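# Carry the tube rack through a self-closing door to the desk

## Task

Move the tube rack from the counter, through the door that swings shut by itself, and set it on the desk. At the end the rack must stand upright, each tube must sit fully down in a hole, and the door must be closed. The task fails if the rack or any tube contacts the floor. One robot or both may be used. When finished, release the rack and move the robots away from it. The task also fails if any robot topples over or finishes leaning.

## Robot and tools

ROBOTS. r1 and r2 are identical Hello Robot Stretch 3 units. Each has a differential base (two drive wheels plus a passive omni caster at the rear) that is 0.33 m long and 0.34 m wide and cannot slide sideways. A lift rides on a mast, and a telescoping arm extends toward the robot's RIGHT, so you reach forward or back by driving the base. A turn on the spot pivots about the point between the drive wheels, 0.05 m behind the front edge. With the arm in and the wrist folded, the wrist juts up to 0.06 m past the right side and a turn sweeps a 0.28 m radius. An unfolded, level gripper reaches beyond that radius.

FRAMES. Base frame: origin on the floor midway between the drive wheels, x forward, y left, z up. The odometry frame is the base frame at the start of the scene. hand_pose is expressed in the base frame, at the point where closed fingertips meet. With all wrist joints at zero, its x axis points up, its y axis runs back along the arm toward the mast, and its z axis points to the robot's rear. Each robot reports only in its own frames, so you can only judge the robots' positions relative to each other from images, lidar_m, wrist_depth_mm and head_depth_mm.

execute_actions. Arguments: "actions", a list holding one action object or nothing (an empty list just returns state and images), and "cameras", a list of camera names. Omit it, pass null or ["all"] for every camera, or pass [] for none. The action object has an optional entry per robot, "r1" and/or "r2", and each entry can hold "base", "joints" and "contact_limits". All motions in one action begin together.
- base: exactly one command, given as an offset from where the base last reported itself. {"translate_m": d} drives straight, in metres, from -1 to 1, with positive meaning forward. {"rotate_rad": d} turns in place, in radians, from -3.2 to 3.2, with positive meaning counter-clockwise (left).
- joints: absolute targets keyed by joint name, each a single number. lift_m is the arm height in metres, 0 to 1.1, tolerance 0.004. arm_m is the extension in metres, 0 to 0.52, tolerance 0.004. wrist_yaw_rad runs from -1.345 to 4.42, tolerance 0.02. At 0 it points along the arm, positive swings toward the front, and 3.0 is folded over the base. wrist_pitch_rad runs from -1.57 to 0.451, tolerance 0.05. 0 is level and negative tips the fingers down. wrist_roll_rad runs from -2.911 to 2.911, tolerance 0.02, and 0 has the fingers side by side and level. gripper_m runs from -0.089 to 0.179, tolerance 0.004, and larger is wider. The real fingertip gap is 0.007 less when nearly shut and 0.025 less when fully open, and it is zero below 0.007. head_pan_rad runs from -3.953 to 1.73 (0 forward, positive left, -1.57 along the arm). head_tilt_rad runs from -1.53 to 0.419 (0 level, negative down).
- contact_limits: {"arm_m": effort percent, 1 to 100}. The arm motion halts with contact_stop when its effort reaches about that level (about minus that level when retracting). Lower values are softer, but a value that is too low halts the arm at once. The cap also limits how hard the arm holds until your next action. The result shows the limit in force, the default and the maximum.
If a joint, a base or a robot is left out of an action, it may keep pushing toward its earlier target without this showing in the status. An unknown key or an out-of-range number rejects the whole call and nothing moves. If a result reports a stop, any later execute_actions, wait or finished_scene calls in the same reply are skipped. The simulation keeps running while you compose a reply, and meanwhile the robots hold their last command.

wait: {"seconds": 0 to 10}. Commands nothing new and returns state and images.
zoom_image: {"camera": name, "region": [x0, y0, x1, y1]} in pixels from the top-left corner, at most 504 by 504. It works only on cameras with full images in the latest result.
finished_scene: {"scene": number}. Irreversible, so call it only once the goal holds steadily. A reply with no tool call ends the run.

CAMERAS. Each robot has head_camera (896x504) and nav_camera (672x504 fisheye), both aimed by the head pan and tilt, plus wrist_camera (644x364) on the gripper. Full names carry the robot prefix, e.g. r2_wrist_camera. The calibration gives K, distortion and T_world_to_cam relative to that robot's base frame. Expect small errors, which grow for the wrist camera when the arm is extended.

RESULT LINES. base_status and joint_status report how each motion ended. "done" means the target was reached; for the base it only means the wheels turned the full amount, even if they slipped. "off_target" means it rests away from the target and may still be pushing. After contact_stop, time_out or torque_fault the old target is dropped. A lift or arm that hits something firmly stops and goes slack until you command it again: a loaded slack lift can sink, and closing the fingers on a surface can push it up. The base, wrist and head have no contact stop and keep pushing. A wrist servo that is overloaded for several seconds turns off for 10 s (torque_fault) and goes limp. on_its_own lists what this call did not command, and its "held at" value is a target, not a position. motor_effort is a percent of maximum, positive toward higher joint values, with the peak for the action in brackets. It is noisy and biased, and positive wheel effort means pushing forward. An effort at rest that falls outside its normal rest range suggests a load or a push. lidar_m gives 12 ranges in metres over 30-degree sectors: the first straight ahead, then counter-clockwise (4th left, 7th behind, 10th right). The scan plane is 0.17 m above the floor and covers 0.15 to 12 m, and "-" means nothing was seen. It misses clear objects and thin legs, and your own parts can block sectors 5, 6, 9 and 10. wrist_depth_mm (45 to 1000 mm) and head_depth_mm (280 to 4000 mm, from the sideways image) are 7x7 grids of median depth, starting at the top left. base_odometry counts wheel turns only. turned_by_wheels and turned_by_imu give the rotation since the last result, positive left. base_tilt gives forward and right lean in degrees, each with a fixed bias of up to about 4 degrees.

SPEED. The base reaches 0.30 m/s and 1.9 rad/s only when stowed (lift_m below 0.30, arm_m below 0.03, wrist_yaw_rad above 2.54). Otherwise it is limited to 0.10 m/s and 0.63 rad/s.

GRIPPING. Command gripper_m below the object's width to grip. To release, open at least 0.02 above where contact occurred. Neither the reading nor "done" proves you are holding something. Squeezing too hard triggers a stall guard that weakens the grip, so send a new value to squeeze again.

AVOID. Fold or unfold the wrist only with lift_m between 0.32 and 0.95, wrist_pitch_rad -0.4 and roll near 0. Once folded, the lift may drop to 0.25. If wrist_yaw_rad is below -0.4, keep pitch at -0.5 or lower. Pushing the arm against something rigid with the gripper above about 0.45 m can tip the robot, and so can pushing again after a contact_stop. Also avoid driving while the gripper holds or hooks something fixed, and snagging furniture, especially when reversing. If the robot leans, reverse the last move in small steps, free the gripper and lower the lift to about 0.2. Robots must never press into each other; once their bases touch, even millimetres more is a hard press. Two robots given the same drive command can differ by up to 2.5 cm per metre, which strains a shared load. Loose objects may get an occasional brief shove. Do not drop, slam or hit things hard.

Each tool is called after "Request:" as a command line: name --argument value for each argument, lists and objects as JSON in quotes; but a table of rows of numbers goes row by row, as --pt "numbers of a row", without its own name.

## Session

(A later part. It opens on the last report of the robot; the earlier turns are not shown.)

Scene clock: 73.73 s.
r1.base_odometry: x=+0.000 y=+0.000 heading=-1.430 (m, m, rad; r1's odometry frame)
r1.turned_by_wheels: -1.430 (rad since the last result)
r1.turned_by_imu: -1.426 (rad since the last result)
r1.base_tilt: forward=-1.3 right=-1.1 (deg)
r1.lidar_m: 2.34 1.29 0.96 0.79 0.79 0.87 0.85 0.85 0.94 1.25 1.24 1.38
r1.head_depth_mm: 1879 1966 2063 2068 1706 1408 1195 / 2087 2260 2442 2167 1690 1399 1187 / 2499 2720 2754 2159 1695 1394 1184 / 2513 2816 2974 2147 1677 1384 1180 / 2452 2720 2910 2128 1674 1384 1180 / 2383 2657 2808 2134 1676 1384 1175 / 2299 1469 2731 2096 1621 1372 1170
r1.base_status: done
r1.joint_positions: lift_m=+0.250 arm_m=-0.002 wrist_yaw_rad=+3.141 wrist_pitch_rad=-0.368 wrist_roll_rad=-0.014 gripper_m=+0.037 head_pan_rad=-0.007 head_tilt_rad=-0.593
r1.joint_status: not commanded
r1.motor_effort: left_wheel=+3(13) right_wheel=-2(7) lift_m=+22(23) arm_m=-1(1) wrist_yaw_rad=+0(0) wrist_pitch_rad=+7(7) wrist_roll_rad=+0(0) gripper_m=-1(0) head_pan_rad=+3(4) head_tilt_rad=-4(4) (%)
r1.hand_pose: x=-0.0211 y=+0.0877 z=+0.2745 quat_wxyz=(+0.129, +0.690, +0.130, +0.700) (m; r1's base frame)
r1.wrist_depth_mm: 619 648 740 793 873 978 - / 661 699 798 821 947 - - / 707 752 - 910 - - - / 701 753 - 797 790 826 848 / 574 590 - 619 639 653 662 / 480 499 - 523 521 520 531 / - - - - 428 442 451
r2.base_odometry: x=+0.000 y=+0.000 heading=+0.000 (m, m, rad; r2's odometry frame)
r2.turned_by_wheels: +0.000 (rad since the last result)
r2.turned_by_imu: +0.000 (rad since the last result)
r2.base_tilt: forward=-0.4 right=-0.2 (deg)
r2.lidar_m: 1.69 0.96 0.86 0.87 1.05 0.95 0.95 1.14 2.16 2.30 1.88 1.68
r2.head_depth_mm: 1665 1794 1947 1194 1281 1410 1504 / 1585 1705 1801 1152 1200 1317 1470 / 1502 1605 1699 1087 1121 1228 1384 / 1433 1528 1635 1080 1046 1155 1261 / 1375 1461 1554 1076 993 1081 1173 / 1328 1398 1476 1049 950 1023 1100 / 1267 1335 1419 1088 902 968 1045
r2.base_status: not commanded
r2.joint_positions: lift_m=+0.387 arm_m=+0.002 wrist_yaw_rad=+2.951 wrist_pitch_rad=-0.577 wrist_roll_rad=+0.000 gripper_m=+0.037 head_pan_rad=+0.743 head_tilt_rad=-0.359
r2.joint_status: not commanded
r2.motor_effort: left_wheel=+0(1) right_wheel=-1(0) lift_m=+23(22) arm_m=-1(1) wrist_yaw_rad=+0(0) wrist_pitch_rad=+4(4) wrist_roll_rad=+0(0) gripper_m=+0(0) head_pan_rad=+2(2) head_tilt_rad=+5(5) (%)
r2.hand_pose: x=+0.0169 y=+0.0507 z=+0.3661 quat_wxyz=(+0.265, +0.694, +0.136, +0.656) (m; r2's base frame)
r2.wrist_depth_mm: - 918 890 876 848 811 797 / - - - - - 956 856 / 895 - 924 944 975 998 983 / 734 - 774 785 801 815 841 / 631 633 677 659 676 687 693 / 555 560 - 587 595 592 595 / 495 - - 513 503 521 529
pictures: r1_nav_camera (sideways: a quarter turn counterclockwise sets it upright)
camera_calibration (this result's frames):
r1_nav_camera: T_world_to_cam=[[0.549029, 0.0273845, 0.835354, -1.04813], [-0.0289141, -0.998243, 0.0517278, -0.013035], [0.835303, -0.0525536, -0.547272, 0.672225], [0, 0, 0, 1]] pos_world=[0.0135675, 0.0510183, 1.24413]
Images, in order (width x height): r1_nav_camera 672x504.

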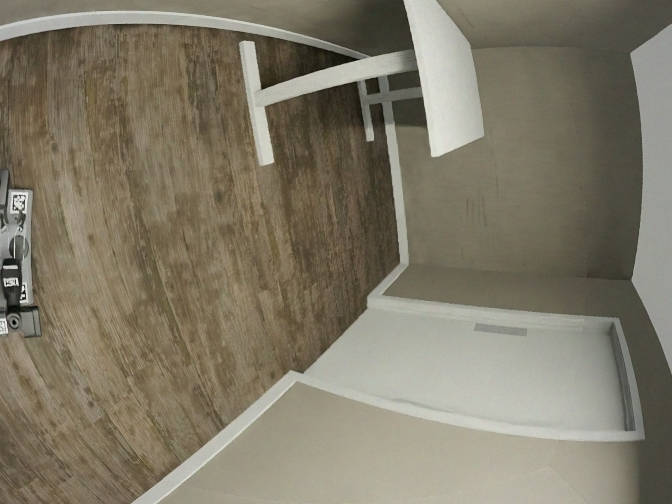

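Request:
execute_actions --actions '[{"r1":{"base":{"translate_m":0.95}},"r2":{"base":{"rotate_rad":0.45},"joints":{"lift_m":0.7,"wrist_pitch_rad":-0.4}}}]' --cameras '[]'

Request:
execute_actions --actions '[{"r1":{"base":{"translate_m":0.9}},"r2":{"base":{"translate_m":0.42},"joints":{"lift_m":0.92}}}]' --cameras '[]'

Request:
execute_actions --actions '[{"r1":{"base":{"rotate_rad":-1.24}},"r2":{"base":{"rotate_rad":2.36},"joints":{"head_pan_rad":-1.57,"head_tilt_rad":-0.6}}}]'

Scene clock: 92.03 s.
r1.base_odometry: x=+0.134 y=-0.941 heading=-1.430 (m, m, rad; r1's odometry frame)
r1.turned_by_wheels: +0.000 (rad since the last result)
r1.turned_by_imu: +0.005 (rad since the last result)
r1.base_tilt: forward=-1.2 right=-1.0 (deg)
r1.lidar_m: 1.67 1.72 1.33 0.71 1.10 1.23 1.75 1.75 1.12 0.93 0.93 1.13
r1.head_depth_mm: 1324 1393 1523 1647 1657 1408 1189 / 1570 1669 1757 1875 1699 1399 1189 / 1793 1980 2176 2130 1684 1390 1186 / 1745 1942 2195 2133 1686 1385 1181 / 1692 1887 2131 2136 1680 1387 1173 / 1651 1816 2064 2120 1666 1376 1174 / 1604 1761 1994 2109 1656 1371 1167
r1.base_status: done
r1.joint_positions: lift_m=+0.250 arm_m=-0.002 wrist_yaw_rad=+3.141 wrist_pitch_rad=-0.368 wrist_roll_rad=-0.014 gripper_m=+0.037 head_pan_rad=-0.007 head_tilt_rad=-0.593
r1.joint_status: not commanded
r1.motor_effort: left_wheel=+3(12) right_wheel=-3(5) lift_m=+23(23) arm_m=-1(1) wrist_yaw_rad=+0(1) wrist_pitch_rad=+7(7) wrist_roll_rad=+1(0) gripper_m=+0(1) head_pan_rad=+4(4) head_tilt_rad=-4(4) (%)
r1.hand_pose: x=-0.0211 y=+0.0877 z=+0.2745 quat_wxyz=(+0.129, +0.690, +0.130, +0.700) (m; r1's base frame)
r1.wrist_depth_mm: 883 922 - - - - - / 917 958 - - - - - / 928 985 - 951 - - - / 717 758 - 782 773 835 865 / 578 590 - 615 609 635 652 / 480 507 - 524 517 532 548 / - - - - 434 442 449
r2.base_odometry: x=+0.000 y=+0.000 heading=+0.450 (m, m, rad; r2's odometry frame)
r2.turned_by_wheels: +0.450 (rad since the last result)
r2.turned_by_imu: +0.458 (rad since the last result)
r2.base_tilt: forward=-0.4 right=-0.2 (deg)
r2.lidar_m: 0.99 0.86 0.86 1.00 0.95 0.95 1.10 1.89 2.29 1.96 1.69 1.69
r2.head_depth_mm: 1278 1367 1467 1016 938 1030 1110 / 1276 1364 1464 1075 944 1029 1125 / 1287 1368 1447 1083 943 1032 1125 / 1278 1377 1456 1082 944 1025 1124 / 1286 1359 1457 1080 951 1031 1132 / 1281 1367 1454 1087 950 1033 1125 / 1279 1351 1452 1085 949 1033 1129
r2.base_status: done
r2.joint_positions: lift_m=+0.699 arm_m=+0.002 wrist_yaw_rad=+2.951 wrist_pitch_rad=-0.417 wrist_roll_rad=+0.000 gripper_m=+0.037 head_pan_rad=+0.743 head_tilt_rad=-0.359
r2.joint_status: all done
r2.motor_effort: left_wheel=-3(6) right_wheel=+2(5) lift_m=+33(36) arm_m=-1(0) wrist_yaw_rad=+0(0) wrist_pitch_rad=+6(9) wrist_roll_rad=+0(1) gripper_m=+0(0) head_pan_rad=+2(2) head_tilt_rad=+4(5) (%)
r2.hand_pose: x=+0.0212 y=+0.0732 z=+0.7121 quat_wxyz=(+0.212, +0.702, +0.080, +0.675) (m; r2's base frame)
r2.wrist_depth_mm: - - - 966 838 751 668 / - - - - 911 787 706 / 817 - - - 968 824 732 / 879 - - - - 883 777 / 936 - - - - 944 819 / 973 - - - - - 861 / 892 892 873 926 913 943 940
pictures: none
No camera images: the call's "cameras" was empty. Leave "cameras" out to get every camera's image.

Scene clock: 97.23 s.
r1.base_odometry: x=+0.260 y=-1.832 heading=-1.430 (m, m, rad; r1's odometry frame)
r1.turned_by_wheels: +0.000 (rad since the last result)
r1.turned_by_imu: +0.005 (rad since the last result)
r1.base_tilt: forward=-1.3 right=-1.0 (deg)
r1.lidar_m: 1.15 1.17 1.20 1.40 1.05 1.03 2.53 1.44 0.87 0.72 0.72 0.74
r1.head_depth_mm: 914 956 1002 1055 1113 1180 1169 / 1038 1126 1217 1293 1382 1358 1183 / 1026 1152 1302 1499 1642 1394 1184 / 997 1109 1255 1445 1620 1388 1183 / 970 1074 1211 1387 1568 1377 1178 / 939 1042 1171 1327 1536 1373 1171 / 914 1006 1124 1278 1473 1371 1173
r1.base_status: done
r1.joint_positions: lift_m=+0.250 arm_m=-0.002 wrist_yaw_rad=+3.141 wrist_pitch_rad=-0.368 wrist_roll_rad=-0.014 gripper_m=+0.037 head_pan_rad=-0.007 head_tilt_rad=-0.594
r1.joint_status: not commanded
r1.motor_effort: left_wheel=+1(9) right_wheel=-2(5) lift_m=+23(23) arm_m=-1(1) wrist_yaw_rad=+0(0) wrist_pitch_rad=+7(7) wrist_roll_rad=+0(0) gripper_m=-1(0) head_pan_rad=+4(5) head_tilt_rad=-4(4) (%)
r1.hand_pose: x=-0.0211 y=+0.0877 z=+0.2745 quat_wxyz=(+0.129, +0.690, +0.130, +0.700) (m; r1's base frame)
r1.wrist_depth_mm: - - - - - - - / - - - - - - - / 929 987 - - - - - / 729 726 - 794 809 801 875 / 575 588 - 620 632 658 662 / 481 503 - 507 521 520 533 / - - - - 438 447 454
r2.base_odometry: x=+0.378 y=+0.183 heading=+0.450 (m, m, rad; r2's odometry frame)
r2.turned_by_wheels: +0.000 (rad since the last result)
r2.turned_by_imu: +0.004 (rad since the last result)
r2.base_tilt: forward=-0.4 right=-0.2 (deg)
r2.lidar_m: 0.64 0.56 0.56 0.65 1.15 1.24 1.44 2.49 2.59 1.61 1.39 1.39
r2.head_depth_mm: 1016 1081 1158 1077 737 625 701 / 1018 1081 1157 1077 741 626 702 / 1020 1079 1158 1088 733 624 704 / 1022 1081 1162 1090 738 625 706 / 1015 1081 1159 1085 741 647 707 / 1015 1080 1157 1082 740 648 709 / 1013 1080 1157 1090 739 647 709
r2.base_status: done
r2.joint_positions: lift_m=+0.919 arm_m=+0.002 wrist_yaw_rad=+2.951 wrist_pitch_rad=-0.417 wrist_roll_rad=+0.000 gripper_m=+0.037 head_pan_rad=+0.743 head_tilt_rad=-0.359
r2.joint_status: all done
r2.motor_effort: left_wheel=-4(4) right_wheel=+2(5) lift_m=+34(32) arm_m=-1(1) wrist_yaw_rad=+0(0) wrist_pitch_rad=+6(6) wrist_roll_rad=+0(0) gripper_m=+0(0) head_pan_rad=+2(2) head_tilt_rad=+5(4) (%)
r2.hand_pose: x=+0.0212 y=+0.0732 z=+0.9321 quat_wxyz=(+0.212, +0.702, +0.080, +0.675) (m; r2's base frame)
r2.wrist_depth_mm: - 953 954 - - - 893 / - 971 851 697 610 586 589 / - - 935 758 635 545 467 / - - - 845 689 589 517 / - - - 927 742 625 536 / - - - - 758 673 574 / - - - - 926 718 606
pictures: none
No camera images: the call's "cameras" was empty. Leave "cameras" out to get every camera's image.

Scene clock: 101.90 s.
r1.base_odometry: x=+0.260 y=-1.832 heading=-2.670 (m, m, rad; r1's odometry frame)
r1.turned_by_wheels: -1.240 (rad since the last result)
r1.turned_by_imu: -1.237 (rad since the last result)
r1.base_tilt: forward=-1.4 right=-1.1 (deg)
r1.lidar_m: 0.71 0.74 0.90 1.17 1.21 1.20 1.39 1.02 1.98 2.47 0.89 0.74
r1.head_depth_mm: 562 625 706 808 952 1138 1191 / 563 626 706 812 951 1152 1187 / 564 630 711 814 956 1159 1189 / 567 630 713 820 961 1162 1183 / 568 633 715 820 964 1170 1176 / 570 635 719 824 969 1179 1179 / 571 637 720 827 976 1112 1167
r1.base_status: done
r1.joint_positions: lift_m=+0.250 arm_m=-0.002 wrist_yaw_rad=+3.141 wrist_pitch_rad=-0.368 wrist_roll_rad=-0.014 gripper_m=+0.037 head_pan_rad=-0.007 head_tilt_rad=-0.594
r1.joint_status: not commanded
r1.motor_effort: left_wheel=+3(11) right_wheel=-2(6) lift_m=+22(23) arm_m=-1(1) wrist_yaw_rad=+0(0) wrist_pitch_rad=+7(7) wrist_roll_rad=+0(1) gripper_m=+0(0) head_pan_rad=+5(4) head_tilt_rad=-4(3) (%)
r1.hand_pose: x=-0.0211 y=+0.0877 z=+0.2745 quat_wxyz=(+0.129, +0.690, +0.130, +0.700) (m; r1's base frame)
r1.wrist_depth_mm: - - - - - - 743 / - - - - - - 756 / 951 986 - - - - 720 / 711 736 - 776 790 848 716 / 565 593 - 613 626 643 642 / 475 506 - 528 515 522 530 / - - - - 430 442 447
r2.base_odometry: x=+0.378 y=+0.183 heading=+2.809 (m, m, rad; r2's odometry frame)
r2.turned_by_wheels: +2.360 (rad since the last result)
r2.turned_by_imu: +2.401 (rad since the last result)
r2.base_tilt: forward=-0.5 right=-0.3 (deg)
r2.lidar_m: 1.25 1.29 1.78 2.58 1.96 1.44 1.39 0.78 0.58 0.56 0.58 0.81
r2.head_depth_mm: 1004 1107 912 674 705 - - / 1013 1116 912 675 700 798 - / 1017 1123 783 677 722 806 - / 1019 1132 872 675 725 810 - / 1026 1136 923 678 734 827 - / 1025 1137 921 677 744 871 1037 / 1033 1141 922 681 748 884 1076
r2.base_status: done
r2.joint_positions: lift_m=+0.919 arm_m=+0.002 wrist_yaw_rad=+2.951 wrist_pitch_rad=-0.417 wrist_roll_rad=+0.000 gripper_m=+0.037 head_pan_rad=-1.563 head_tilt_rad=-0.593
r2.joint_status: all done
r2.motor_effort: left_wheel=-3(6) right_wheel=+2(5) lift_m=+34(34) arm_m=+0(0) wrist_yaw_rad=+0(1) wrist_pitch_rad=+6(6) wrist_roll_rad=+0(1) gripper_m=+1(0) head_pan_rad=-3(33) head_tilt_rad=-5(25) (%)
r2.hand_pose: x=+0.0212 y=+0.0732 z=+0.9321 quat_wxyz=(+0.212, +0.702, +0.080, +0.675) (m; r2's base frame)
r2.wrist_depth_mm: - - - - - - - / - - - - - - - / - - - - - - - / - - - - - - - / - - - - - - - / - - - - - - - / - - - - - - -
pictures: r1_head_camera (sideways: a quarter turn clockwise sets it upright), r1_nav_camera (sideways: a quarter turn counterclockwise sets it upright), r1_wrist_camera, r2_head_camera (sideways: a quarter turn clockwise sets it upright), r2_nav_camera (sideways: a quarter turn counterclockwise sets it upright), r2_wrist_camera
camera_calibration (this result's frames):
r1_head_camera: T_world_to_cam=[[-0.580362, -0.0606691, -0.812095, 1.08164], [-0.0354552, 0.998158, -0.0492313, 0.0649806], [0.813586, 0.000221014, -0.581444, 0.708049], [0, 0, 0, 1]] pos_world=[0.0539896, 0.000604893, 1.29329]
r1_nav_camera: T_world_to_cam=[[0.549641, 0.0273995, 0.834952, -1.04761], [-0.0288411, -0.998244, 0.0517439, -0.0130563], [0.834903, -0.0525214, -0.547885, 0.673024], [0, 0, 0, 1]] pos_world=[0.0135233, 0.0510188, 1.24412]
r1_wrist_camera: T_world_to_cam=[[0.997534, 0.0139192, 0.0687883, -0.00419942], [0.0664272, -0.503566, -0.861399, 0.318832], [0.0226495, 0.863844, -0.503249, 0.225192], [0, 0, 0, 1]] pos_world=[-0.0220905, -0.0339197, 0.388258]
r2_head_camera: T_world_to_cam=[[-0.0133537, 0.570399, -0.821259, 1.08678], [0.99991, 0.00861613, -0.0102743, 0.00587477], [0.0012156, -0.821322, -0.570463, 0.706534], [0, 0, 0, 1]] pos_world=[0.00777943, -0.0396561, 1.29564]
r2_nav_camera: T_world_to_cam=[[0.0139317, -0.544678, 0.838529, -1.05022], [-0.997758, -0.0624731, -0.024003, 0.0918475], [0.0654594, -0.836315, -0.544327, 0.66056], [0, 0, 0, 1]] pos_world=[0.0630331, -0.0138583, 1.24241]
r2_wrist_camera: T_world_to_cam=[[0.974065, -0.22311, 0.037666, -0.0427452], [-0.0842963, -0.51231, -0.854654, 0.878904], [0.209978, 0.829313, -0.517831, 0.578861], [0, 0, 0, 1]] pos_world=[-0.00582336, -0.0393229, 1.05252]
Images, in order (width x height): r1_head_camera 896x504, r1_nav_camera 672x504, r1_wrist_camera 644x364, r2_head_camera 896x504, r2_nav_camera 672x504, r2_wrist_camera 644x364.

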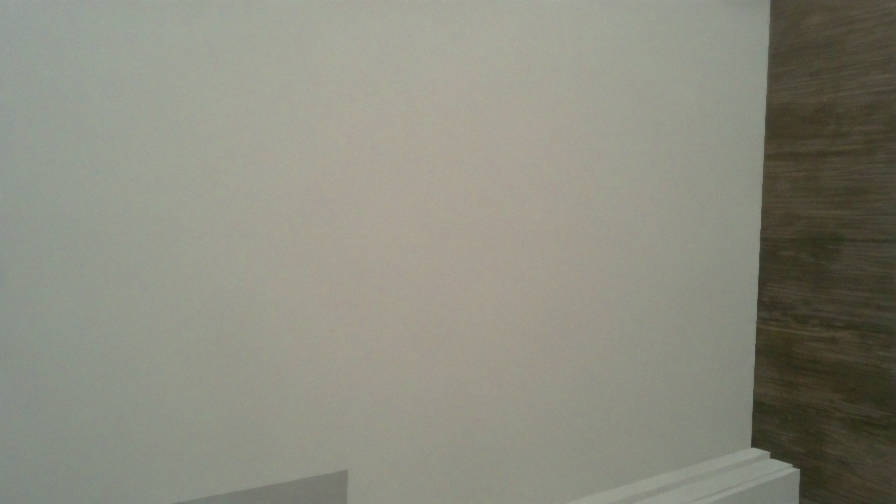

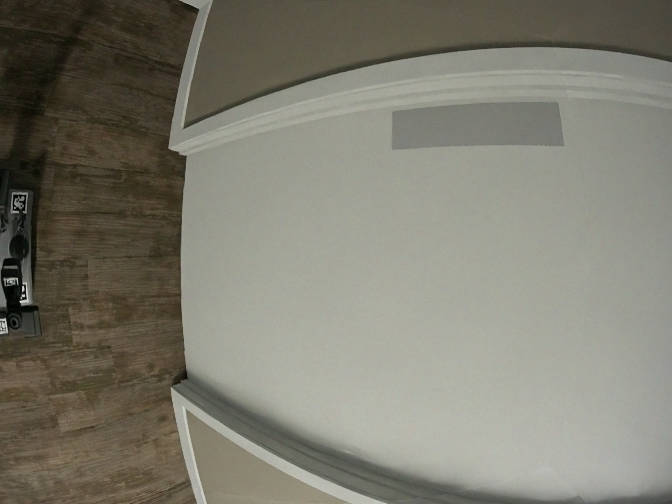

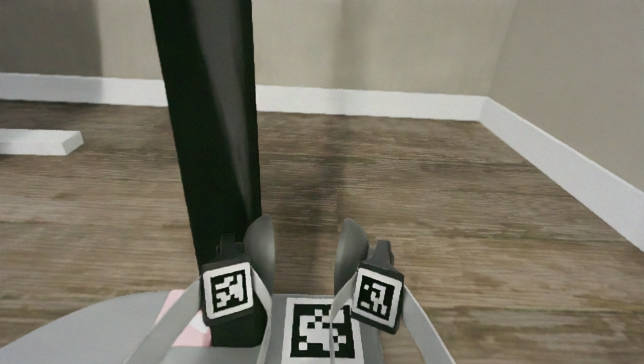

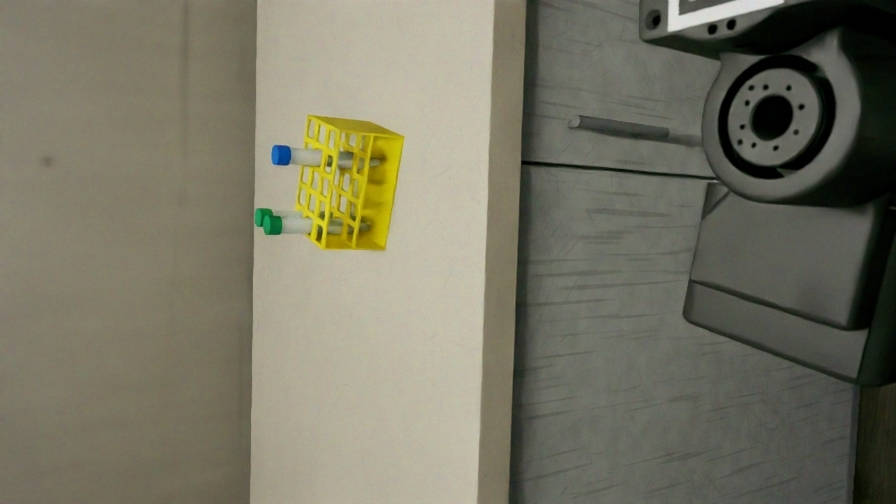

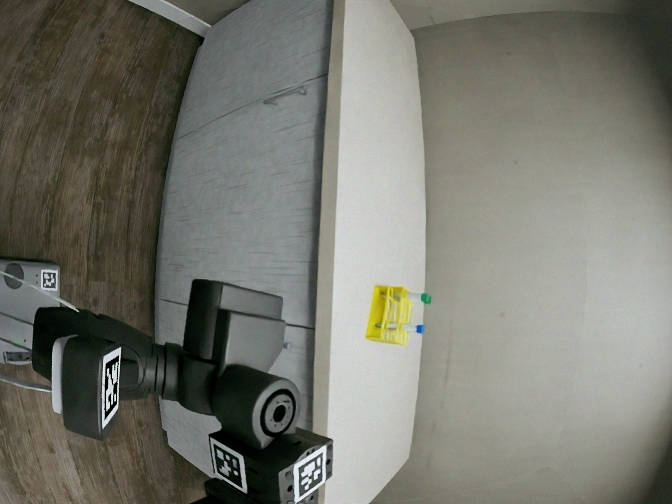

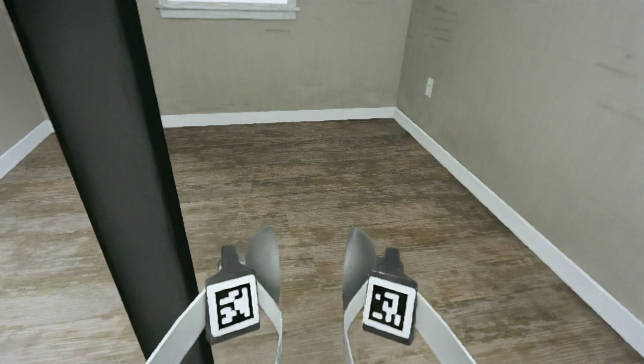

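Request:
zoom_image --camera "r2_head_camera" --region '[230, 90, 430, 270]'

Region (230, 90, 430, 270) of r2_head_camera's 896x504 image, scaled by 2.520, with more detail than that image has; it fills the top 454 rows of this view, and the rest is white.

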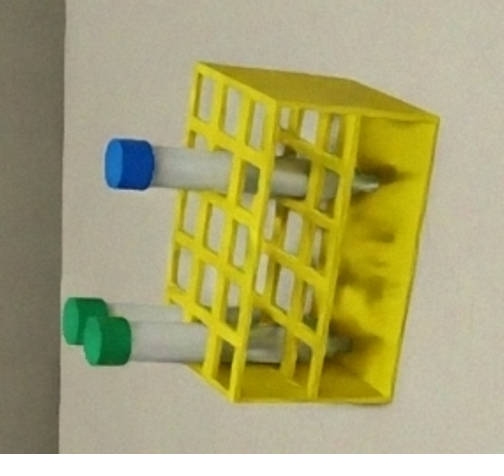

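Request:
execute_actions --actions '[{"r1":{"base":{"translate_m":0.62}},"r2":{"joints":{"wrist_yaw_rad":-0.28,"wrist_pitch_rad":-0.4,"lift_m":0.95,"gripper_m":0.179}}}]' --cameras '["r2_head_camera","r2_wrist_camera"]'

Scene clock: 128.40 s.
r1.base_odometry: x=-0.292 y=-2.114 heading=-2.669 (m, m, rad; r1's odometry frame)
r1.turned_by_wheels: +0.000 (rad since the last result)
r1.turned_by_imu: +0.003 (rad since the last result)
r1.base_tilt: forward=-1.3 right=-1.0 (deg)
r1.lidar_m: - - 0.15 0.38 1.21 1.66 2.02 1.61 2.71 0.36 0.15 -
r1.head_depth_mm: - - - - - - - / - - - - - - - / - - - - - - - / - - - - - - - / - - - - - - - / - - - - - - - / - - - - - - -
r1.base_status: done
r1.joint_positions: lift_m=+0.250 arm_m=-0.002 wrist_yaw_rad=+3.141 wrist_pitch_rad=-0.368 wrist_roll_rad=-0.014 gripper_m=+0.037 head_pan_rad=-0.007 head_tilt_rad=-0.594
r1.joint_status: not commanded
r1.motor_effort: left_wheel=+3(10) right_wheel=-2(2) lift_m=+23(23) arm_m=-1(1) wrist_yaw_rad=+0(0) wrist_pitch_rad=+7(7) wrist_roll_rad=+1(1) gripper_m=+0(1) head_pan_rad=+4(5) head_tilt_rad=-4(4) (%)
r1.hand_pose: x=-0.0211 y=+0.0877 z=+0.2745 quat_wxyz=(+0.129, +0.690, +0.130, +0.700) (m; r1's base frame)
r1.wrist_depth_mm: - - - - 366 190 128 / - - - - 362 188 127 / 974 995 - 829 354 187 126 / 719 735 - 509 355 184 126 / 569 582 - 569 340 182 124 / 478 500 - 518 284 181 124 / - - - - 326 178 123
r2.base_odometry: x=+0.378 y=+0.183 heading=+2.809 (m, m, rad; r2's odometry frame)
r2.turned_by_wheels: +0.000 (rad since the last result)
r2.turned_by_imu: +0.001 (rad since the last result)
r2.base_tilt: forward=-0.4 right=-0.3 (deg)
r2.lidar_m: 1.25 1.30 1.78 2.58 1.96 1.44 1.38 0.78 0.58 0.56 0.58 0.81
r2.head_depth_mm: 1007 1107 911 674 675 - - / 1017 1114 911 674 - - - / 1015 1118 782 675 715 - - / 1027 1122 874 677 722 855 1032 / 1027 1134 923 677 732 863 1051 / 1031 1138 924 678 743 873 1057 / 1035 1143 927 680 749 885 1083
r2.base_status: not commanded
r2.joint_positions: lift_m=+0.949 arm_m=+0.002 wrist_yaw_rad=-0.278 wrist_pitch_rad=-0.417 wrist_roll_rad=+0.000 gripper_m=+0.179 head_pan_rad=-1.563 head_tilt_rad=-0.593
r2.joint_status: all done
r2.motor_effort: left_wheel=-3(3) right_wheel=+3(2) lift_m=+34(34) arm_m=+0(1) wrist_yaw_rad=-1(3) wrist_pitch_rad=+6(5) wrist_roll_rad=+0(0) gripper_m=+0(85) head_pan_rad=-3(3) head_tilt_rad=-4(4) (%)
r2.hand_pose: x=-0.0831 y=-0.3631 z=+0.9622 quat_wxyz=(+0.665, +0.049, -0.705, -0.241) (m; r2's base frame)
r2.wrist_depth_mm: 745 772 852 923 989 - - / 588 511 481 659 686 791 - / 408 417 427 441 452 466 483 / 312 318 340 365 396 464 532 / 304 353 387 427 477 534 - / - 390 428 475 539 595 - / - 428 483 544 629 727 -
pictures: r2_head_camera (sideways: a quarter turn clockwise sets it upright), r2_wrist_camera
camera_calibration (this result's frames):
r2_head_camera: T_world_to_cam=[[-0.0133537, 0.570399, -0.821259, 1.08678], [0.99991, 0.00861601, -0.0102743, 0.00587477], [0.0012155, -0.821322, -0.570463, 0.706534], [0, 0, 0, 1]] pos_world=[0.00777943, -0.0396561, 1.29564]
r2_wrist_camera: T_world_to_cam=[[-0.950875, 0.307276, 0.0376543, -0.0069497], [0.128611, 0.502742, -0.854816, 1.05869], [-0.281595, -0.80798, -0.517564, 0.342567], [0, 0, 0, 1]] pos_world=[-0.0463029, -0.253327, 1.08255]
Images, in order (width x height): r2_head_camera 896x504, r2_wrist_camera 644x364.

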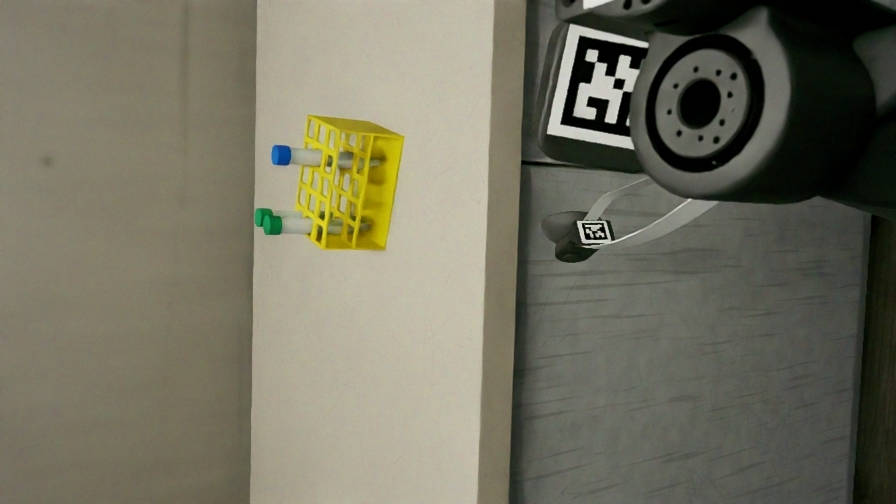

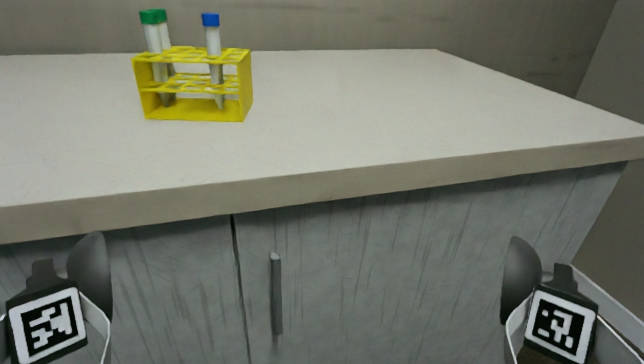

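Request:
execute_actions --actions '[{"r1":{"joints":{"lift_m":0.31,"head_tilt_rad":-1.0}},"r2":{"base":{"rotate_rad":-0.28},"joints":{"wrist_yaw_rad":0,"wrist_pitch_rad":-0.3}}}]' --cameras '[]'

Request:
execute_actions --actions '[{"r1":{"base":{"translate_m":0.3}},"r2":{"base":{"translate_m":0.165},"joints":{"arm_m":0.15}}}]' --cameras '["r1_nav_camera","r2_head_camera","r2_wrist_camera"]'

Scene clock: 142.50 s.
r1.base_odometry: x=-0.292 y=-2.114 heading=-2.669 (m, m, rad; r1's odometry frame)
r1.turned_by_wheels: +0.000 (rad since the last result)
r1.turned_by_imu: -0.001 (rad since the last result)
r1.base_tilt: forward=-1.2 right=-1.1 (deg)
r1.lidar_m: - - 0.15 0.38 1.21 1.67 2.01 1.61 2.71 0.36 0.15 -
r1.head_depth_mm: - - - - - 366 1053 / - - - - - 380 984 / - - - - - 388 985 / - - - - - 374 1075 / - - - - - 388 1091 / - - - - - 402 1066 / - - - - - 419 1050
r1.base_status: not commanded
r1.joint_positions: lift_m=+0.310 arm_m=-0.002 wrist_yaw_rad=+3.141 wrist_pitch_rad=-0.368 wrist_roll_rad=-0.014 gripper_m=+0.037 head_pan_rad=-0.007 head_tilt_rad=-0.987
r1.joint_status: all done
r1.motor_effort: left_wheel=+2(3) right_wheel=-2(2) lift_m=+46(51) arm_m=-1(1) wrist_yaw_rad=-1(1) wrist_pitch_rad=+7(7) wrist_roll_rad=+0(0) gripper_m=+0(1) head_pan_rad=+4(4) head_tilt_rad=-8(36) (%)
r1.hand_pose: x=-0.0211 y=+0.0877 z=+0.3337 quat_wxyz=(+0.129, +0.690, +0.130, +0.700) (m; r1's base frame)
r1.wrist_depth_mm: - - - - 366 190 128 / - - - - 360 190 127 / - - - 969 354 187 126 / 800 863 - 516 351 184 126 / 682 666 - 646 340 182 125 / 544 563 - 585 281 181 124 / 473 489 - 508 369 179 123
r2.base_odometry: x=+0.378 y=+0.183 heading=+2.530 (m, m, rad; r2's odometry frame)
r2.turned_by_wheels: -0.280 (rad since the last result)
r2.turned_by_imu: -0.284 (rad since the last result)
r2.base_tilt: forward=-0.4 right=-0.2 (deg)
r2.lidar_m: 1.13 1.24 1.43 2.45 2.58 1.62 1.39 1.39 0.65 0.56 0.56 0.65
r2.head_depth_mm: 1119 1228 912 728 793 - - / 1092 1195 916 700 - - - / 1066 1158 914 700 - - - / 1047 1158 920 677 727 876 1056 / 1030 1131 835 677 731 847 1010 / 1003 1110 781 679 693 807 967 / 983 1079 927 678 674 783 927
r2.base_status: done
r2.joint_positions: lift_m=+0.949 arm_m=+0.002 wrist_yaw_rad=-0.002 wrist_pitch_rad=-0.319 wrist_roll_rad=+0.000 gripper_m=+0.179 head_pan_rad=-1.563 head_tilt_rad=-0.593
r2.joint_status: all done
r2.motor_effort: left_wheel=+1(5) right_wheel=-3(6) lift_m=+34(34) arm_m=-1(0) wrist_yaw_rad=+1(1) wrist_pitch_rad=+7(6) wrist_roll_rad=+0(0) gripper_m=+0(0) head_pan_rad=-3(3) head_tilt_rad=-5(4) (%)
r2.hand_pose: x=-0.0220 y=-0.3830 z=+0.9847 quat_wxyz=(+0.698, +0.112, -0.698, -0.113) (m; r2's base frame)
r2.wrist_depth_mm: 762 800 867 941 - - - / 784 767 883 969 - - - / 555 485 510 608 623 660 - / 395 400 410 424 432 458 514 / 305 326 350 388 452 512 - / - 370 405 442 502 549 - / - 397 436 491 555 630 -
pictures: none
No camera images: the call's "cameras" was empty. Leave "cameras" out to get every camera's image.

Scene clock: 146.57 s.
r1.base_odometry: x=-0.559 y=-2.250 heading=-2.669 (m, m, rad; r1's odometry frame)
r1.turned_by_wheels: +0.000 (rad since the last result)
r1.turned_by_imu: -0.039 (rad since the last result)
r1.base_tilt: forward=-1.2 right=-1.1 (deg)
r1.lidar_m: 0.15 0.20 1.23 0.72 0.49 1.62 2.31 1.89 0.59 0.20 0.15 -
r1.head_depth_mm: - - - - - 334 595 / - - - - - 392 710 / - - - - 320 510 1081 / - - - - 356 725 1109 / - - - 305 444 1132 1112 / - - - 333 600 1169 1077 / - - - 395 1247 1178 1072
r1.base_status: done
r1.joint_positions: lift_m=+0.310 arm_m=-0.002 wrist_yaw_rad=+3.138 wrist_pitch_rad=-0.368 wrist_roll_rad=-0.014 gripper_m=+0.037 head_pan_rad=+0.003 head_tilt_rad=-1.001
r1.joint_status: not commanded
r1.motor_effort: left_wheel=+1(25) right_wheel=+1(24) lift_m=+46(46) arm_m=+0(1) wrist_yaw_rad=+2(12) wrist_pitch_rad=+8(8) wrist_roll_rad=+0(0) gripper_m=+0(2) head_pan_rad=-2(7) head_tilt_rad=+0(8) (%)
r1.hand_pose: x=-0.0205 y=+0.0877 z=+0.3336 quat_wxyz=(+0.130, +0.690, +0.129, +0.700) (m; r1's base frame)
r1.wrist_depth_mm: - 381 - - - - - / - 412 - - - - - / - 443 - - - - - / 835 495 - 898 927 973 377 / 641 550 - 694 729 741 337 / 547 553 - 588 584 603 301 / 465 494 - 507 502 498 275
r2.base_odometry: x=+0.243 y=+0.277 heading=+2.530 (m, m, rad; r2's odometry frame)
r2.turned_by_wheels: +0.000 (rad since the last result)
r2.turned_by_imu: +0.002 (rad since the last result)
r2.base_tilt: forward=-0.4 right=-0.2 (deg)
r2.lidar_m: 1.04 1.09 1.25 2.15 2.63 1.75 1.54 1.54 0.60 0.52 0.52 0.60
r2.head_depth_mm: 1074 1182 1015 - - 893 1113 / 1051 1152 965 - - 860 1056 / 1027 1137 966 - - 825 1004 / 1004 1112 765 701 681 797 960 / 986 1089 920 654 659 769 924 / 961 1055 920 678 638 741 883 / 944 1034 922 679 591 716 848
r2.base_status: done
r2.joint_positions: lift_m=+0.949 arm_m=+0.150 wrist_yaw_rad=-0.001 wrist_pitch_rad=-0.318 wrist_roll_rad=+0.000 gripper_m=+0.179 head_pan_rad=-1.563 head_tilt_rad=-0.593
r2.joint_status: all done
r2.motor_effort: left_wheel=+1(5) right_wheel=-2(3) lift_m=+34(34) arm_m=+3(4) wrist_yaw_rad=+0(2) wrist_pitch_rad=+6(7) wrist_roll_rad=+0(1) gripper_m=+1(0) head_pan_rad=-3(3) head_tilt_rad=-4(5) (%)
r2.hand_pose: x=-0.0218 y=-0.5304 z=+0.9849 quat_wxyz=(+0.698, +0.112, -0.698, -0.113) (m; r2's base frame)
r2.wrist_depth_mm: 606 635 692 745 804 882 982 / 639 679 717 795 865 948 - / 552 573 349 517 635 655 - / 392 405 359 370 428 440 449 / 304 310 314 318 325 335 339 / - 251 254 258 262 265 271 / - 210 213 216 218 227 274
pictures: r1_nav_camera (sideways: a quarter turn counterclockwise sets it upright), r2_head_camera (sideways: a quarter turn clockwise sets it upright), r2_wrist_camera
camera_calibration (this result's frames):
r1_nav_camera: T_world_to_cam=[[0.834991, 0.0338141, 0.549224, -0.676995], [0.00346836, -0.998414, 0.0561965, -0.0190213], [0.550253, -0.0450186, -0.833784, 1.0466], [0, 0, 0, 1]] pos_world=[-0.010543, 0.0510173, 1.24553]
r2_head_camera: T_world_to_cam=[[-0.013323, 0.570495, -0.821193, 1.08669], [0.999911, 0.00856225, -0.0102742, 0.00587463], [0.00116985, -0.821256, -0.570558, 0.706658], [0, 0, 0, 1]] pos_world=[0.00777724, -0.0396554, 1.29563]
r2_wrist_camera: T_world_to_cam=[[-0.998637, 0.039555, 0.0340389, -0.0376188], [-0.0136133, 0.432227, -0.901662, 1.15994], [-0.0503778, -0.900897, -0.4311, 0.106986], [0, 0, 0, 1]] pos_world=[-0.0163871, -0.403487, 1.09328]
Images, in order (width x height): r1_nav_camera 672x504, r2_head_camera 896x504, r2_wrist_camera 644x364.

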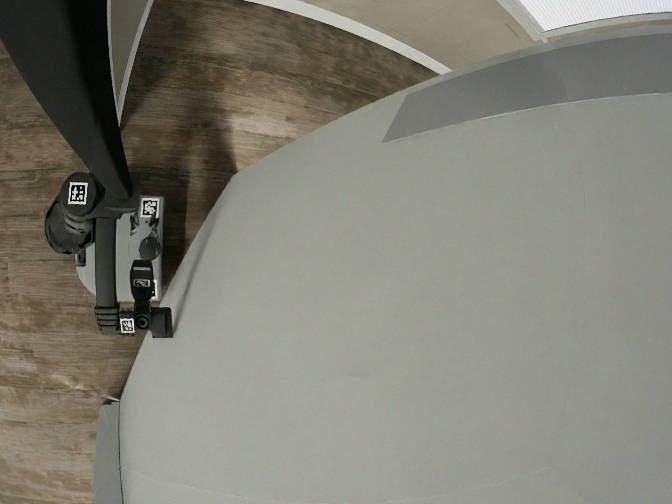

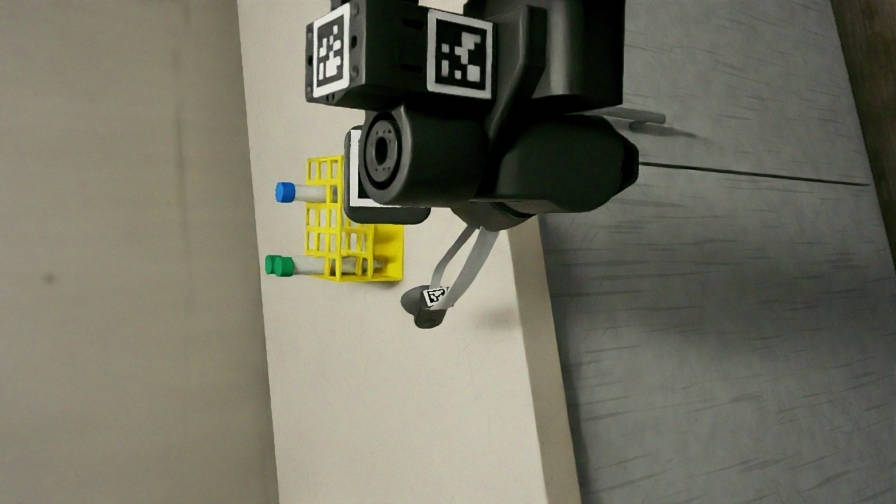

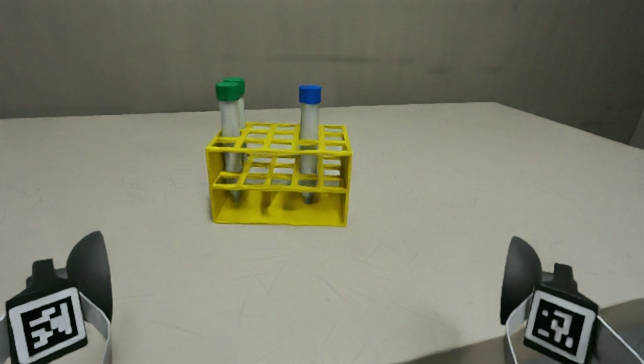

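Request:
execute_actions --actions '[{"r1":{"base":{"translate_m":0.3}},"r2":{"joints":{"arm_m":0.27,"lift_m":0.92}}}]' --cameras '["r1_nav_camera","r2_head_camera","r2_wrist_camera"]'

Scene clock: 168.37 s.
r1.base_odometry: x=-0.826 y=-2.386 heading=-2.669 (m, m, rad; r1's odometry frame)
r1.turned_by_wheels: +0.000 (rad since the last result)
r1.turned_by_imu: +0.000 (rad since the last result)
r1.base_tilt: forward=-1.3 right=-1.1 (deg)
r1.lidar_m: 0.24 1.74 1.24 1.19 0.68 0.62 2.18 2.68 0.31 0.20 0.19 0.19
r1.head_depth_mm: - - - 293 336 422 569 / - - 294 333 418 560 756 / - 292 328 413 551 828 1093 / 291 329 410 550 827 1165 1106 / 2020 1903 1647 1452 1300 1180 1110 / 2001 1901 1641 1455 1302 1173 1079 / 2038 1888 1643 1458 1298 1174 1074
r1.base_status: done
r1.joint_positions: lift_m=+0.310 arm_m=-0.002 wrist_yaw_rad=+3.139 wrist_pitch_rad=-0.368 wrist_roll_rad=-0.014 gripper_m=+0.037 head_pan_rad=+0.003 head_tilt_rad=-1.001
r1.joint_status: not commanded
r1.motor_effort: left_wheel=+1(4) right_wheel=+3(17) lift_m=+45(46) arm_m=+0(0) wrist_yaw_rad=+2(10) wrist_pitch_rad=+7(7) wrist_roll_rad=+1(0) gripper_m=-1(0) head_pan_rad=-2(1) head_tilt_rad=+1(0) (%)
r1.hand_pose: x=-0.0207 y=+0.0877 z=+0.3336 quat_wxyz=(+0.130, +0.690, +0.130, +0.700) (m; r1's base frame)
r1.wrist_depth_mm: 587 819 - - - - - / 591 830 - - - - - / 586 865 - - - - - / 588 807 - 901 908 944 992 / 584 682 - 728 722 733 769 / 556 550 - 578 601 597 605 / 473 486 - 507 492 505 521
r2.base_odometry: x=+0.243 y=+0.277 heading=+2.530 (m, m, rad; r2's odometry frame)
r2.turned_by_wheels: +0.000 (rad since the last result)
r2.turned_by_imu: +0.001 (rad since the last result)
r2.base_tilt: forward=-0.4 right=-0.2 (deg)
r2.lidar_m: 1.05 1.09 1.25 2.14 1.59 1.58 1.55 1.54 0.60 0.52 0.52 0.60
r2.head_depth_mm: 1079 1172 1022 649 752 895 1120 / 1048 1152 - - 714 857 1058 / 1029 1135 1022 - 700 823 1002 / 1004 1103 789 650 678 793 964 / 980 1087 920 677 658 768 920 / 968 1060 920 678 637 741 884 / 945 1030 918 680 590 714 852
r2.base_status: not commanded
r2.joint_positions: lift_m=+0.921 arm_m=+0.270 wrist_yaw_rad=-0.001 wrist_pitch_rad=-0.318 wrist_roll_rad=+0.000 gripper_m=+0.179 head_pan_rad=-1.563 head_tilt_rad=-0.593
r2.joint_status: all done
r2.motor_effort: left_wheel=+1(2) right_wheel=-3(2) lift_m=+10(31) arm_m=+3(3) wrist_yaw_rad=+0(1) wrist_pitch_rad=+6(6) wrist_roll_rad=+0(1) gripper_m=+1(0) head_pan_rad=-3(3) head_tilt_rad=-4(4) (%)
r2.hand_pose: x=-0.0218 y=-0.6505 z=+0.9564 quat_wxyz=(+0.698, +0.112, -0.698, -0.113) (m; r2's base frame)
r2.wrist_depth_mm: 513 540 584 629 686 740 838 / 537 566 619 651 738 817 898 / 469 474 458 465 526 550 571 / 332 299 216 214 363 366 376 / 255 235 235 226 271 278 285 / - 209 210 213 221 223 227 / - 177 180 182 184 186 196
pictures: r1_nav_camera (sideways: a quarter turn counterclockwise sets it upright), r2_head_camera (sideways: a quarter turn clockwise sets it upright), r2_wrist_camera
camera_calibration (this result's frames):
r1_nav_camera: T_world_to_cam=[[0.834991, 0.0338145, 0.549224, -0.676996], [0.00346876, -0.998414, 0.0561965, -0.0190213], [0.550253, -0.0450184, -0.833783, 1.0466], [0, 0, 0, 1]] pos_world=[-0.010543, 0.0510173, 1.24553]
r2_head_camera: T_world_to_cam=[[-0.0133177, 0.570501, -0.821189, 1.08669], [0.999911, 0.0085529, -0.0102742, 0.00587463], [0.00116209, -0.821253, -0.570564, 0.706665], [0, 0, 0, 1]] pos_world=[0.00777687, -0.0396554, 1.29563]
r2_wrist_camera: T_world_to_cam=[[-0.998638, 0.0395414, 0.0340266, -0.031895], [-0.0136245, 0.431935, -0.901802, 1.18614], [-0.0503557, -0.901038, -0.430808, -0.0137709], [0, 0, 0, 1]] pos_world=[-0.0163844, -0.523484, 1.06482]
Images, in order (width x height): r1_nav_camera 672x504, r2_head_camera 896x504, r2_wrist_camera 644x364.

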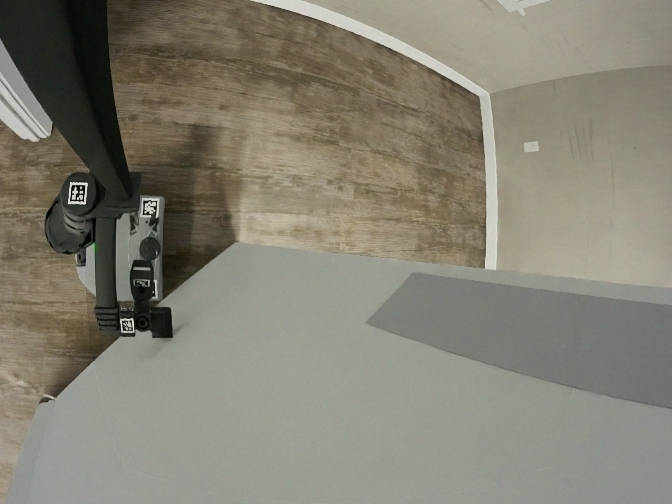

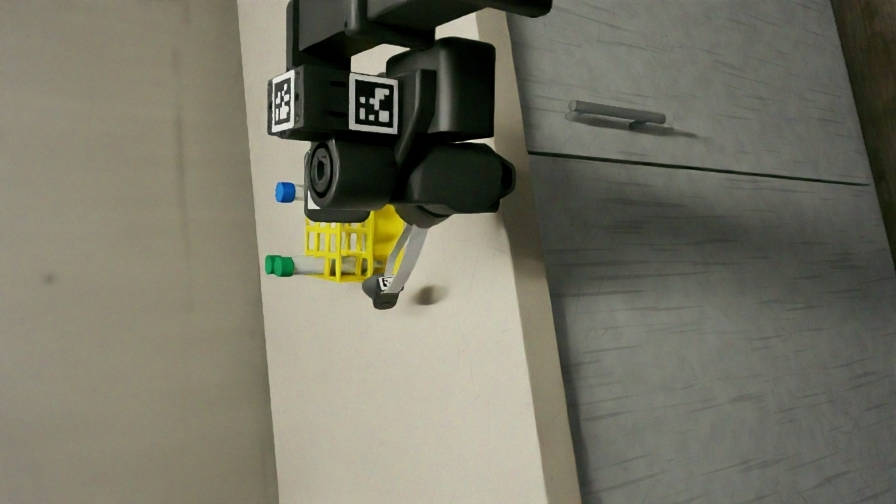

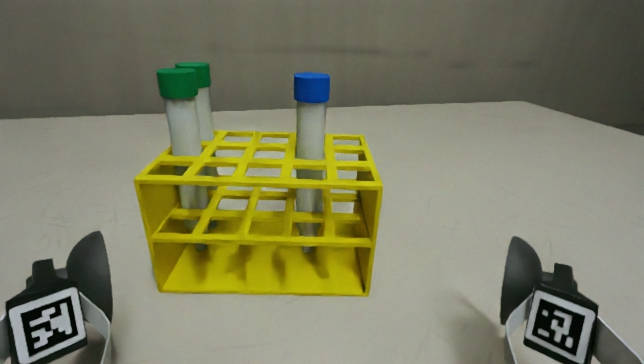

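Request:
execute_actions --actions '[{"r1":{"base":{"translate_m":0.2}},"r2":{"base":{"translate_m":0.027}}}]' --cameras '[]'

Request:
execute_actions --actions '[{"r1":{"base":{"rotate_rad":-0.5}},"r2":{"joints":{"arm_m":0.31}}}]' --cameras '["r1_nav_camera","r2_head_camera","r2_wrist_camera"]'

Scene clock: 177.67 s.
r1.base_odometry: x=-1.004 y=-2.477 heading=-2.669 (m, m, rad; r1's odometry frame)
r1.turned_by_wheels: +0.000 (rad since the last result)
r1.turned_by_imu: +0.000 (rad since the last result)
r1.base_tilt: forward=-1.2 right=-1.2 (deg)
r1.lidar_m: 1.96 1.74 1.25 1.19 0.97 0.78 2.38 0.71 0.28 0.21 0.20 0.21
r1.head_depth_mm: 1823 1920 1669 328 381 456 564 / 1829 1903 1657 1459 504 617 763 / 1815 1911 1650 1458 1308 1021 1094 / 1828 1906 1643 1458 1303 1179 1103 / 1836 1908 1653 1453 1300 1177 1114 / 1844 1895 1660 1452 1299 1176 1075 / 1855 1891 1644 1455 1295 1174 1076
r1.base_status: done
r1.joint_positions: lift_m=+0.310 arm_m=-0.002 wrist_yaw_rad=+3.141 wrist_pitch_rad=-0.368 wrist_roll_rad=-0.014 gripper_m=+0.037 head_pan_rad=+0.003 head_tilt_rad=-1.001
r1.joint_status: not commanded
r1.motor_effort: left_wheel=+1(5) right_wheel=+0(10) lift_m=+45(45) arm_m=+0(0) wrist_yaw_rad=+1(1) wrist_pitch_rad=+8(8) wrist_roll_rad=+0(1) gripper_m=-1(0) head_pan_rad=-3(2) head_tilt_rad=+0(0) (%)
r1.hand_pose: x=-0.0210 y=+0.0877 z=+0.3336 quat_wxyz=(+0.129, +0.690, +0.130, +0.700) (m; r1's base frame)
r1.wrist_depth_mm: 848 - - - - - - / 826 - - - - - - / 813 - - - - - - / 767 857 - 936 910 960 961 / 656 656 - 721 716 750 743 / 549 564 - 581 596 600 603 / 466 495 - 512 499 502 516
r2.base_odometry: x=+0.221 y=+0.293 heading=+2.530 (m, m, rad; r2's odometry frame)
r2.turned_by_wheels: +0.000 (rad since the last result)
r2.turned_by_imu: +0.001 (rad since the last result)
r2.base_tilt: forward=-0.5 right=-0.2 (deg)
r2.lidar_m: 1.03 1.06 1.22 2.09 1.46 1.46 1.57 1.57 0.59 0.51 0.51 0.59
r2.head_depth_mm: 1068 1167 1011 646 744 878 1093 / 1041 1150 - - 705 846 1042 / 1023 1130 1016 - 687 815 992 / 998 1101 850 651 667 780 947 / 978 1075 920 678 648 758 909 / 955 1051 924 679 628 731 870 / 939 1027 924 681 590 706 837
r2.base_status: done
r2.joint_positions: lift_m=+0.921 arm_m=+0.270 wrist_yaw_rad=-0.001 wrist_pitch_rad=-0.318 wrist_roll_rad=+0.000 gripper_m=+0.179 head_pan_rad=-1.563 head_tilt_rad=-0.593
r2.joint_status: not commanded
r2.motor_effort: left_wheel=+1(5) right_wheel=-3(4) lift_m=+10(10) arm_m=+3(3) wrist_yaw_rad=+1(0) wrist_pitch_rad=+6(6) wrist_roll_rad=-1(0) gripper_m=+0(0) head_pan_rad=-3(2) head_tilt_rad=-4(5) (%)
r2.hand_pose: x=-0.0218 y=-0.6505 z=+0.9564 quat_wxyz=(+0.698, +0.112, -0.698, -0.113) (m; r2's base frame)
r2.wrist_depth_mm: 504 539 577 628 677 742 811 / 530 569 599 650 726 794 892 / 466 479 231 464 533 552 572 / 331 336 199 211 239 372 379 / 256 261 227 226 243 278 285 / - 210 209 213 214 222 227 / - 177 179 182 184 185 195
pictures: none
No camera images: the call's "cameras" was empty. Leave "cameras" out to get every camera's image.

Scene clock: 179.43 s.
r1.base_odometry: x=-1.004 y=-2.477 heading=+3.114 (m, m, rad; r1's odometry frame)
r1.turned_by_wheels: -0.500 (rad since the last result)
r1.turned_by_imu: -0.500 (rad since the last result)
r1.base_tilt: forward=-1.2 right=-0.9 (deg)
r1.lidar_m: 0.15 0.19 1.71 1.24 1.20 0.95 0.78 2.37 0.60 0.20 0.15 -
r1.head_depth_mm: - - - - - 333 595 / - - - - - 390 710 / - - - - 316 505 1079 / - - - - 347 718 1104 / - - - 304 484 1164 1111 / - - 1613 1454 1298 1180 1071 / 1788 1879 1640 1453 1291 1178 1071
r1.base_status: done
r1.joint_positions: lift_m=+0.310 arm_m=-0.002 wrist_yaw_rad=+3.143 wrist_pitch_rad=-0.368 wrist_roll_rad=-0.014 gripper_m=+0.037 head_pan_rad=+0.003 head_tilt_rad=-1.001
r1.joint_status: not commanded
r1.motor_effort: left_wheel=+3(8) right_wheel=+0(7) lift_m=+45(44) arm_m=+0(0) wrist_yaw_rad=-1(2) wrist_pitch_rad=+8(8) wrist_roll_rad=+0(0) gripper_m=+0(0) head_pan_rad=-2(1) head_tilt_rad=+0(1) (%)
r1.hand_pose: x=-0.0215 y=+0.0877 z=+0.3336 quat_wxyz=(+0.129, +0.690, +0.131, +0.700) (m; r1's base frame)
r1.wrist_depth_mm: 882 945 - - - - - / 917 - - - - - - / 968 - - - - - - / 813 862 - 923 934 978 999 / 662 674 - 712 709 758 744 / 547 551 - 581 594 604 616 / 472 488 - 502 489 505 512
r2.base_odometry: x=+0.221 y=+0.293 heading=+2.530 (m, m, rad; r2's odometry frame)
r2.turned_by_wheels: +0.000 (rad since the last result)
r2.turned_by_imu: +0.000 (rad since the last result)
r2.base_tilt: forward=-0.4 right=-0.3 (deg)
r2.lidar_m: 1.03 1.06 1.22 2.09 1.52 1.53 1.58 1.57 0.59 0.51 0.51 0.59
r2.head_depth_mm: 1062 1165 - 648 741 880 1091 / 1042 1145 - 628 707 843 1040 / 1020 1127 - 627 689 814 988 / 1000 1100 873 675 666 786 949 / 975 1074 917 679 647 756 907 / 953 1050 921 678 628 733 868 / 941 1026 925 680 590 707 834
r2.base_status: not commanded
r2.joint_positions: lift_m=+0.921 arm_m=+0.310 wrist_yaw_rad=-0.001 wrist_pitch_rad=-0.318 wrist_roll_rad=+0.000 gripper_m=+0.179 head_pan_rad=-1.563 head_tilt_rad=-0.593
r2.joint_status: all done
r2.motor_effort: left_wheel=+1(1) right_wheel=-2(2) lift_m=+10(10) arm_m=+3(4) wrist_yaw_rad=+0(1) wrist_pitch_rad=+6(6) wrist_roll_rad=+0(1) gripper_m=+1(0) head_pan_rad=-3(2) head_tilt_rad=-4(4) (%)
r2.hand_pose: x=-0.0218 y=-0.6905 z=+0.9564 quat_wxyz=(+0.698, +0.112, -0.698, -0.113) (m; r2's base frame)
r2.wrist_depth_mm: 476 505 543 583 628 695 765 / 507 534 559 617 680 759 840 / 466 481 414 503 490 549 571 / 330 337 171 171 194 369 379 / 256 247 178 181 163 278 283 / - 209 173 196 179 223 227 / - 176 175 178 179 185 196
pictures: r1_nav_camera (sideways: a quarter turn counterclockwise sets it upright), r2_head_camera (sideways: a quarter turn clockwise sets it upright), r2_wrist_camera
camera_calibration (this result's frames):
r1_nav_camera: T_world_to_cam=[[0.834977, 0.0338143, 0.549245, -0.677022], [0.00346717, -0.998414, 0.0561965, -0.0190213], [0.550274, -0.0450184, -0.83377, 1.04658], [0, 0, 0, 1]] pos_world=[-0.0105416, 0.0510173, 1.24553]
r2_head_camera: T_world_to_cam=[[-0.0133176, 0.570501, -0.821189, 1.08669], [0.999911, 0.00855278, -0.0102742, 0.00587463], [0.00116199, -0.821253, -0.570564, 0.706665], [0, 0, 0, 1]] pos_world=[0.00777687, -0.0396554, 1.29563]
r2_wrist_camera: T_world_to_cam=[[-0.998638, 0.0395414, 0.0340265, -0.0303133], [-0.0136244, 0.431935, -0.901802, 1.20342], [-0.0503557, -0.901038, -0.430808, -0.0498094], [0, 0, 0, 1]] pos_world=[-0.0163844, -0.56348, 1.06482]
Images, in order (width x height): r1_nav_camera 672x504, r2_head_camera 896x504, r2_wrist_camera 644x364.

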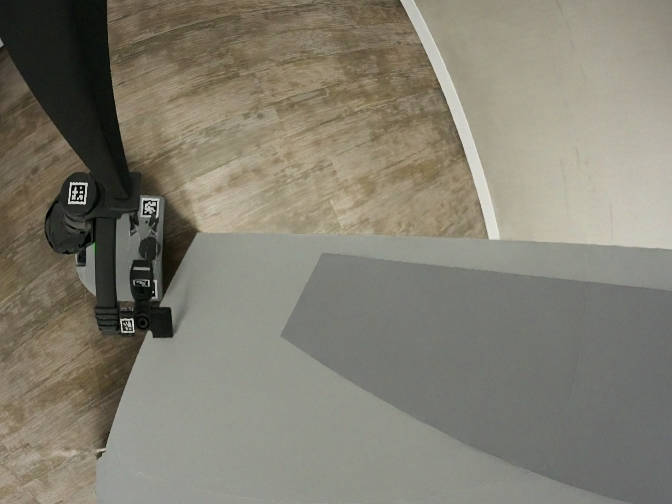

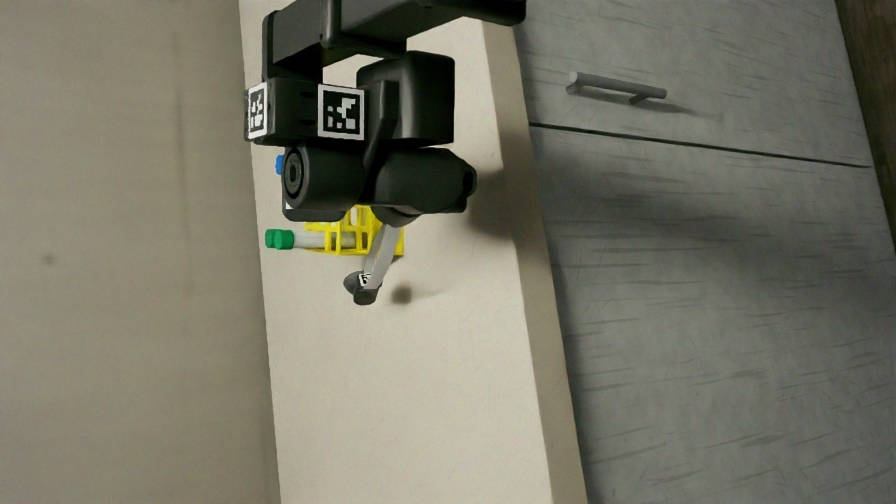

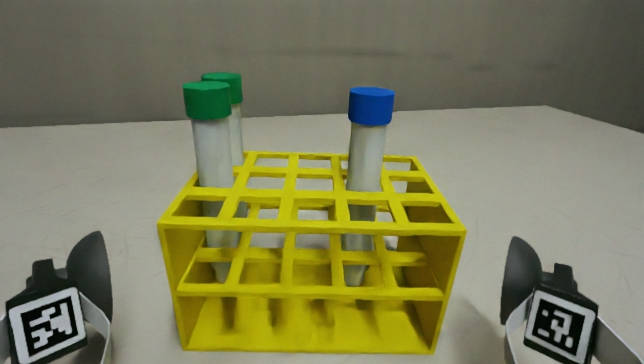

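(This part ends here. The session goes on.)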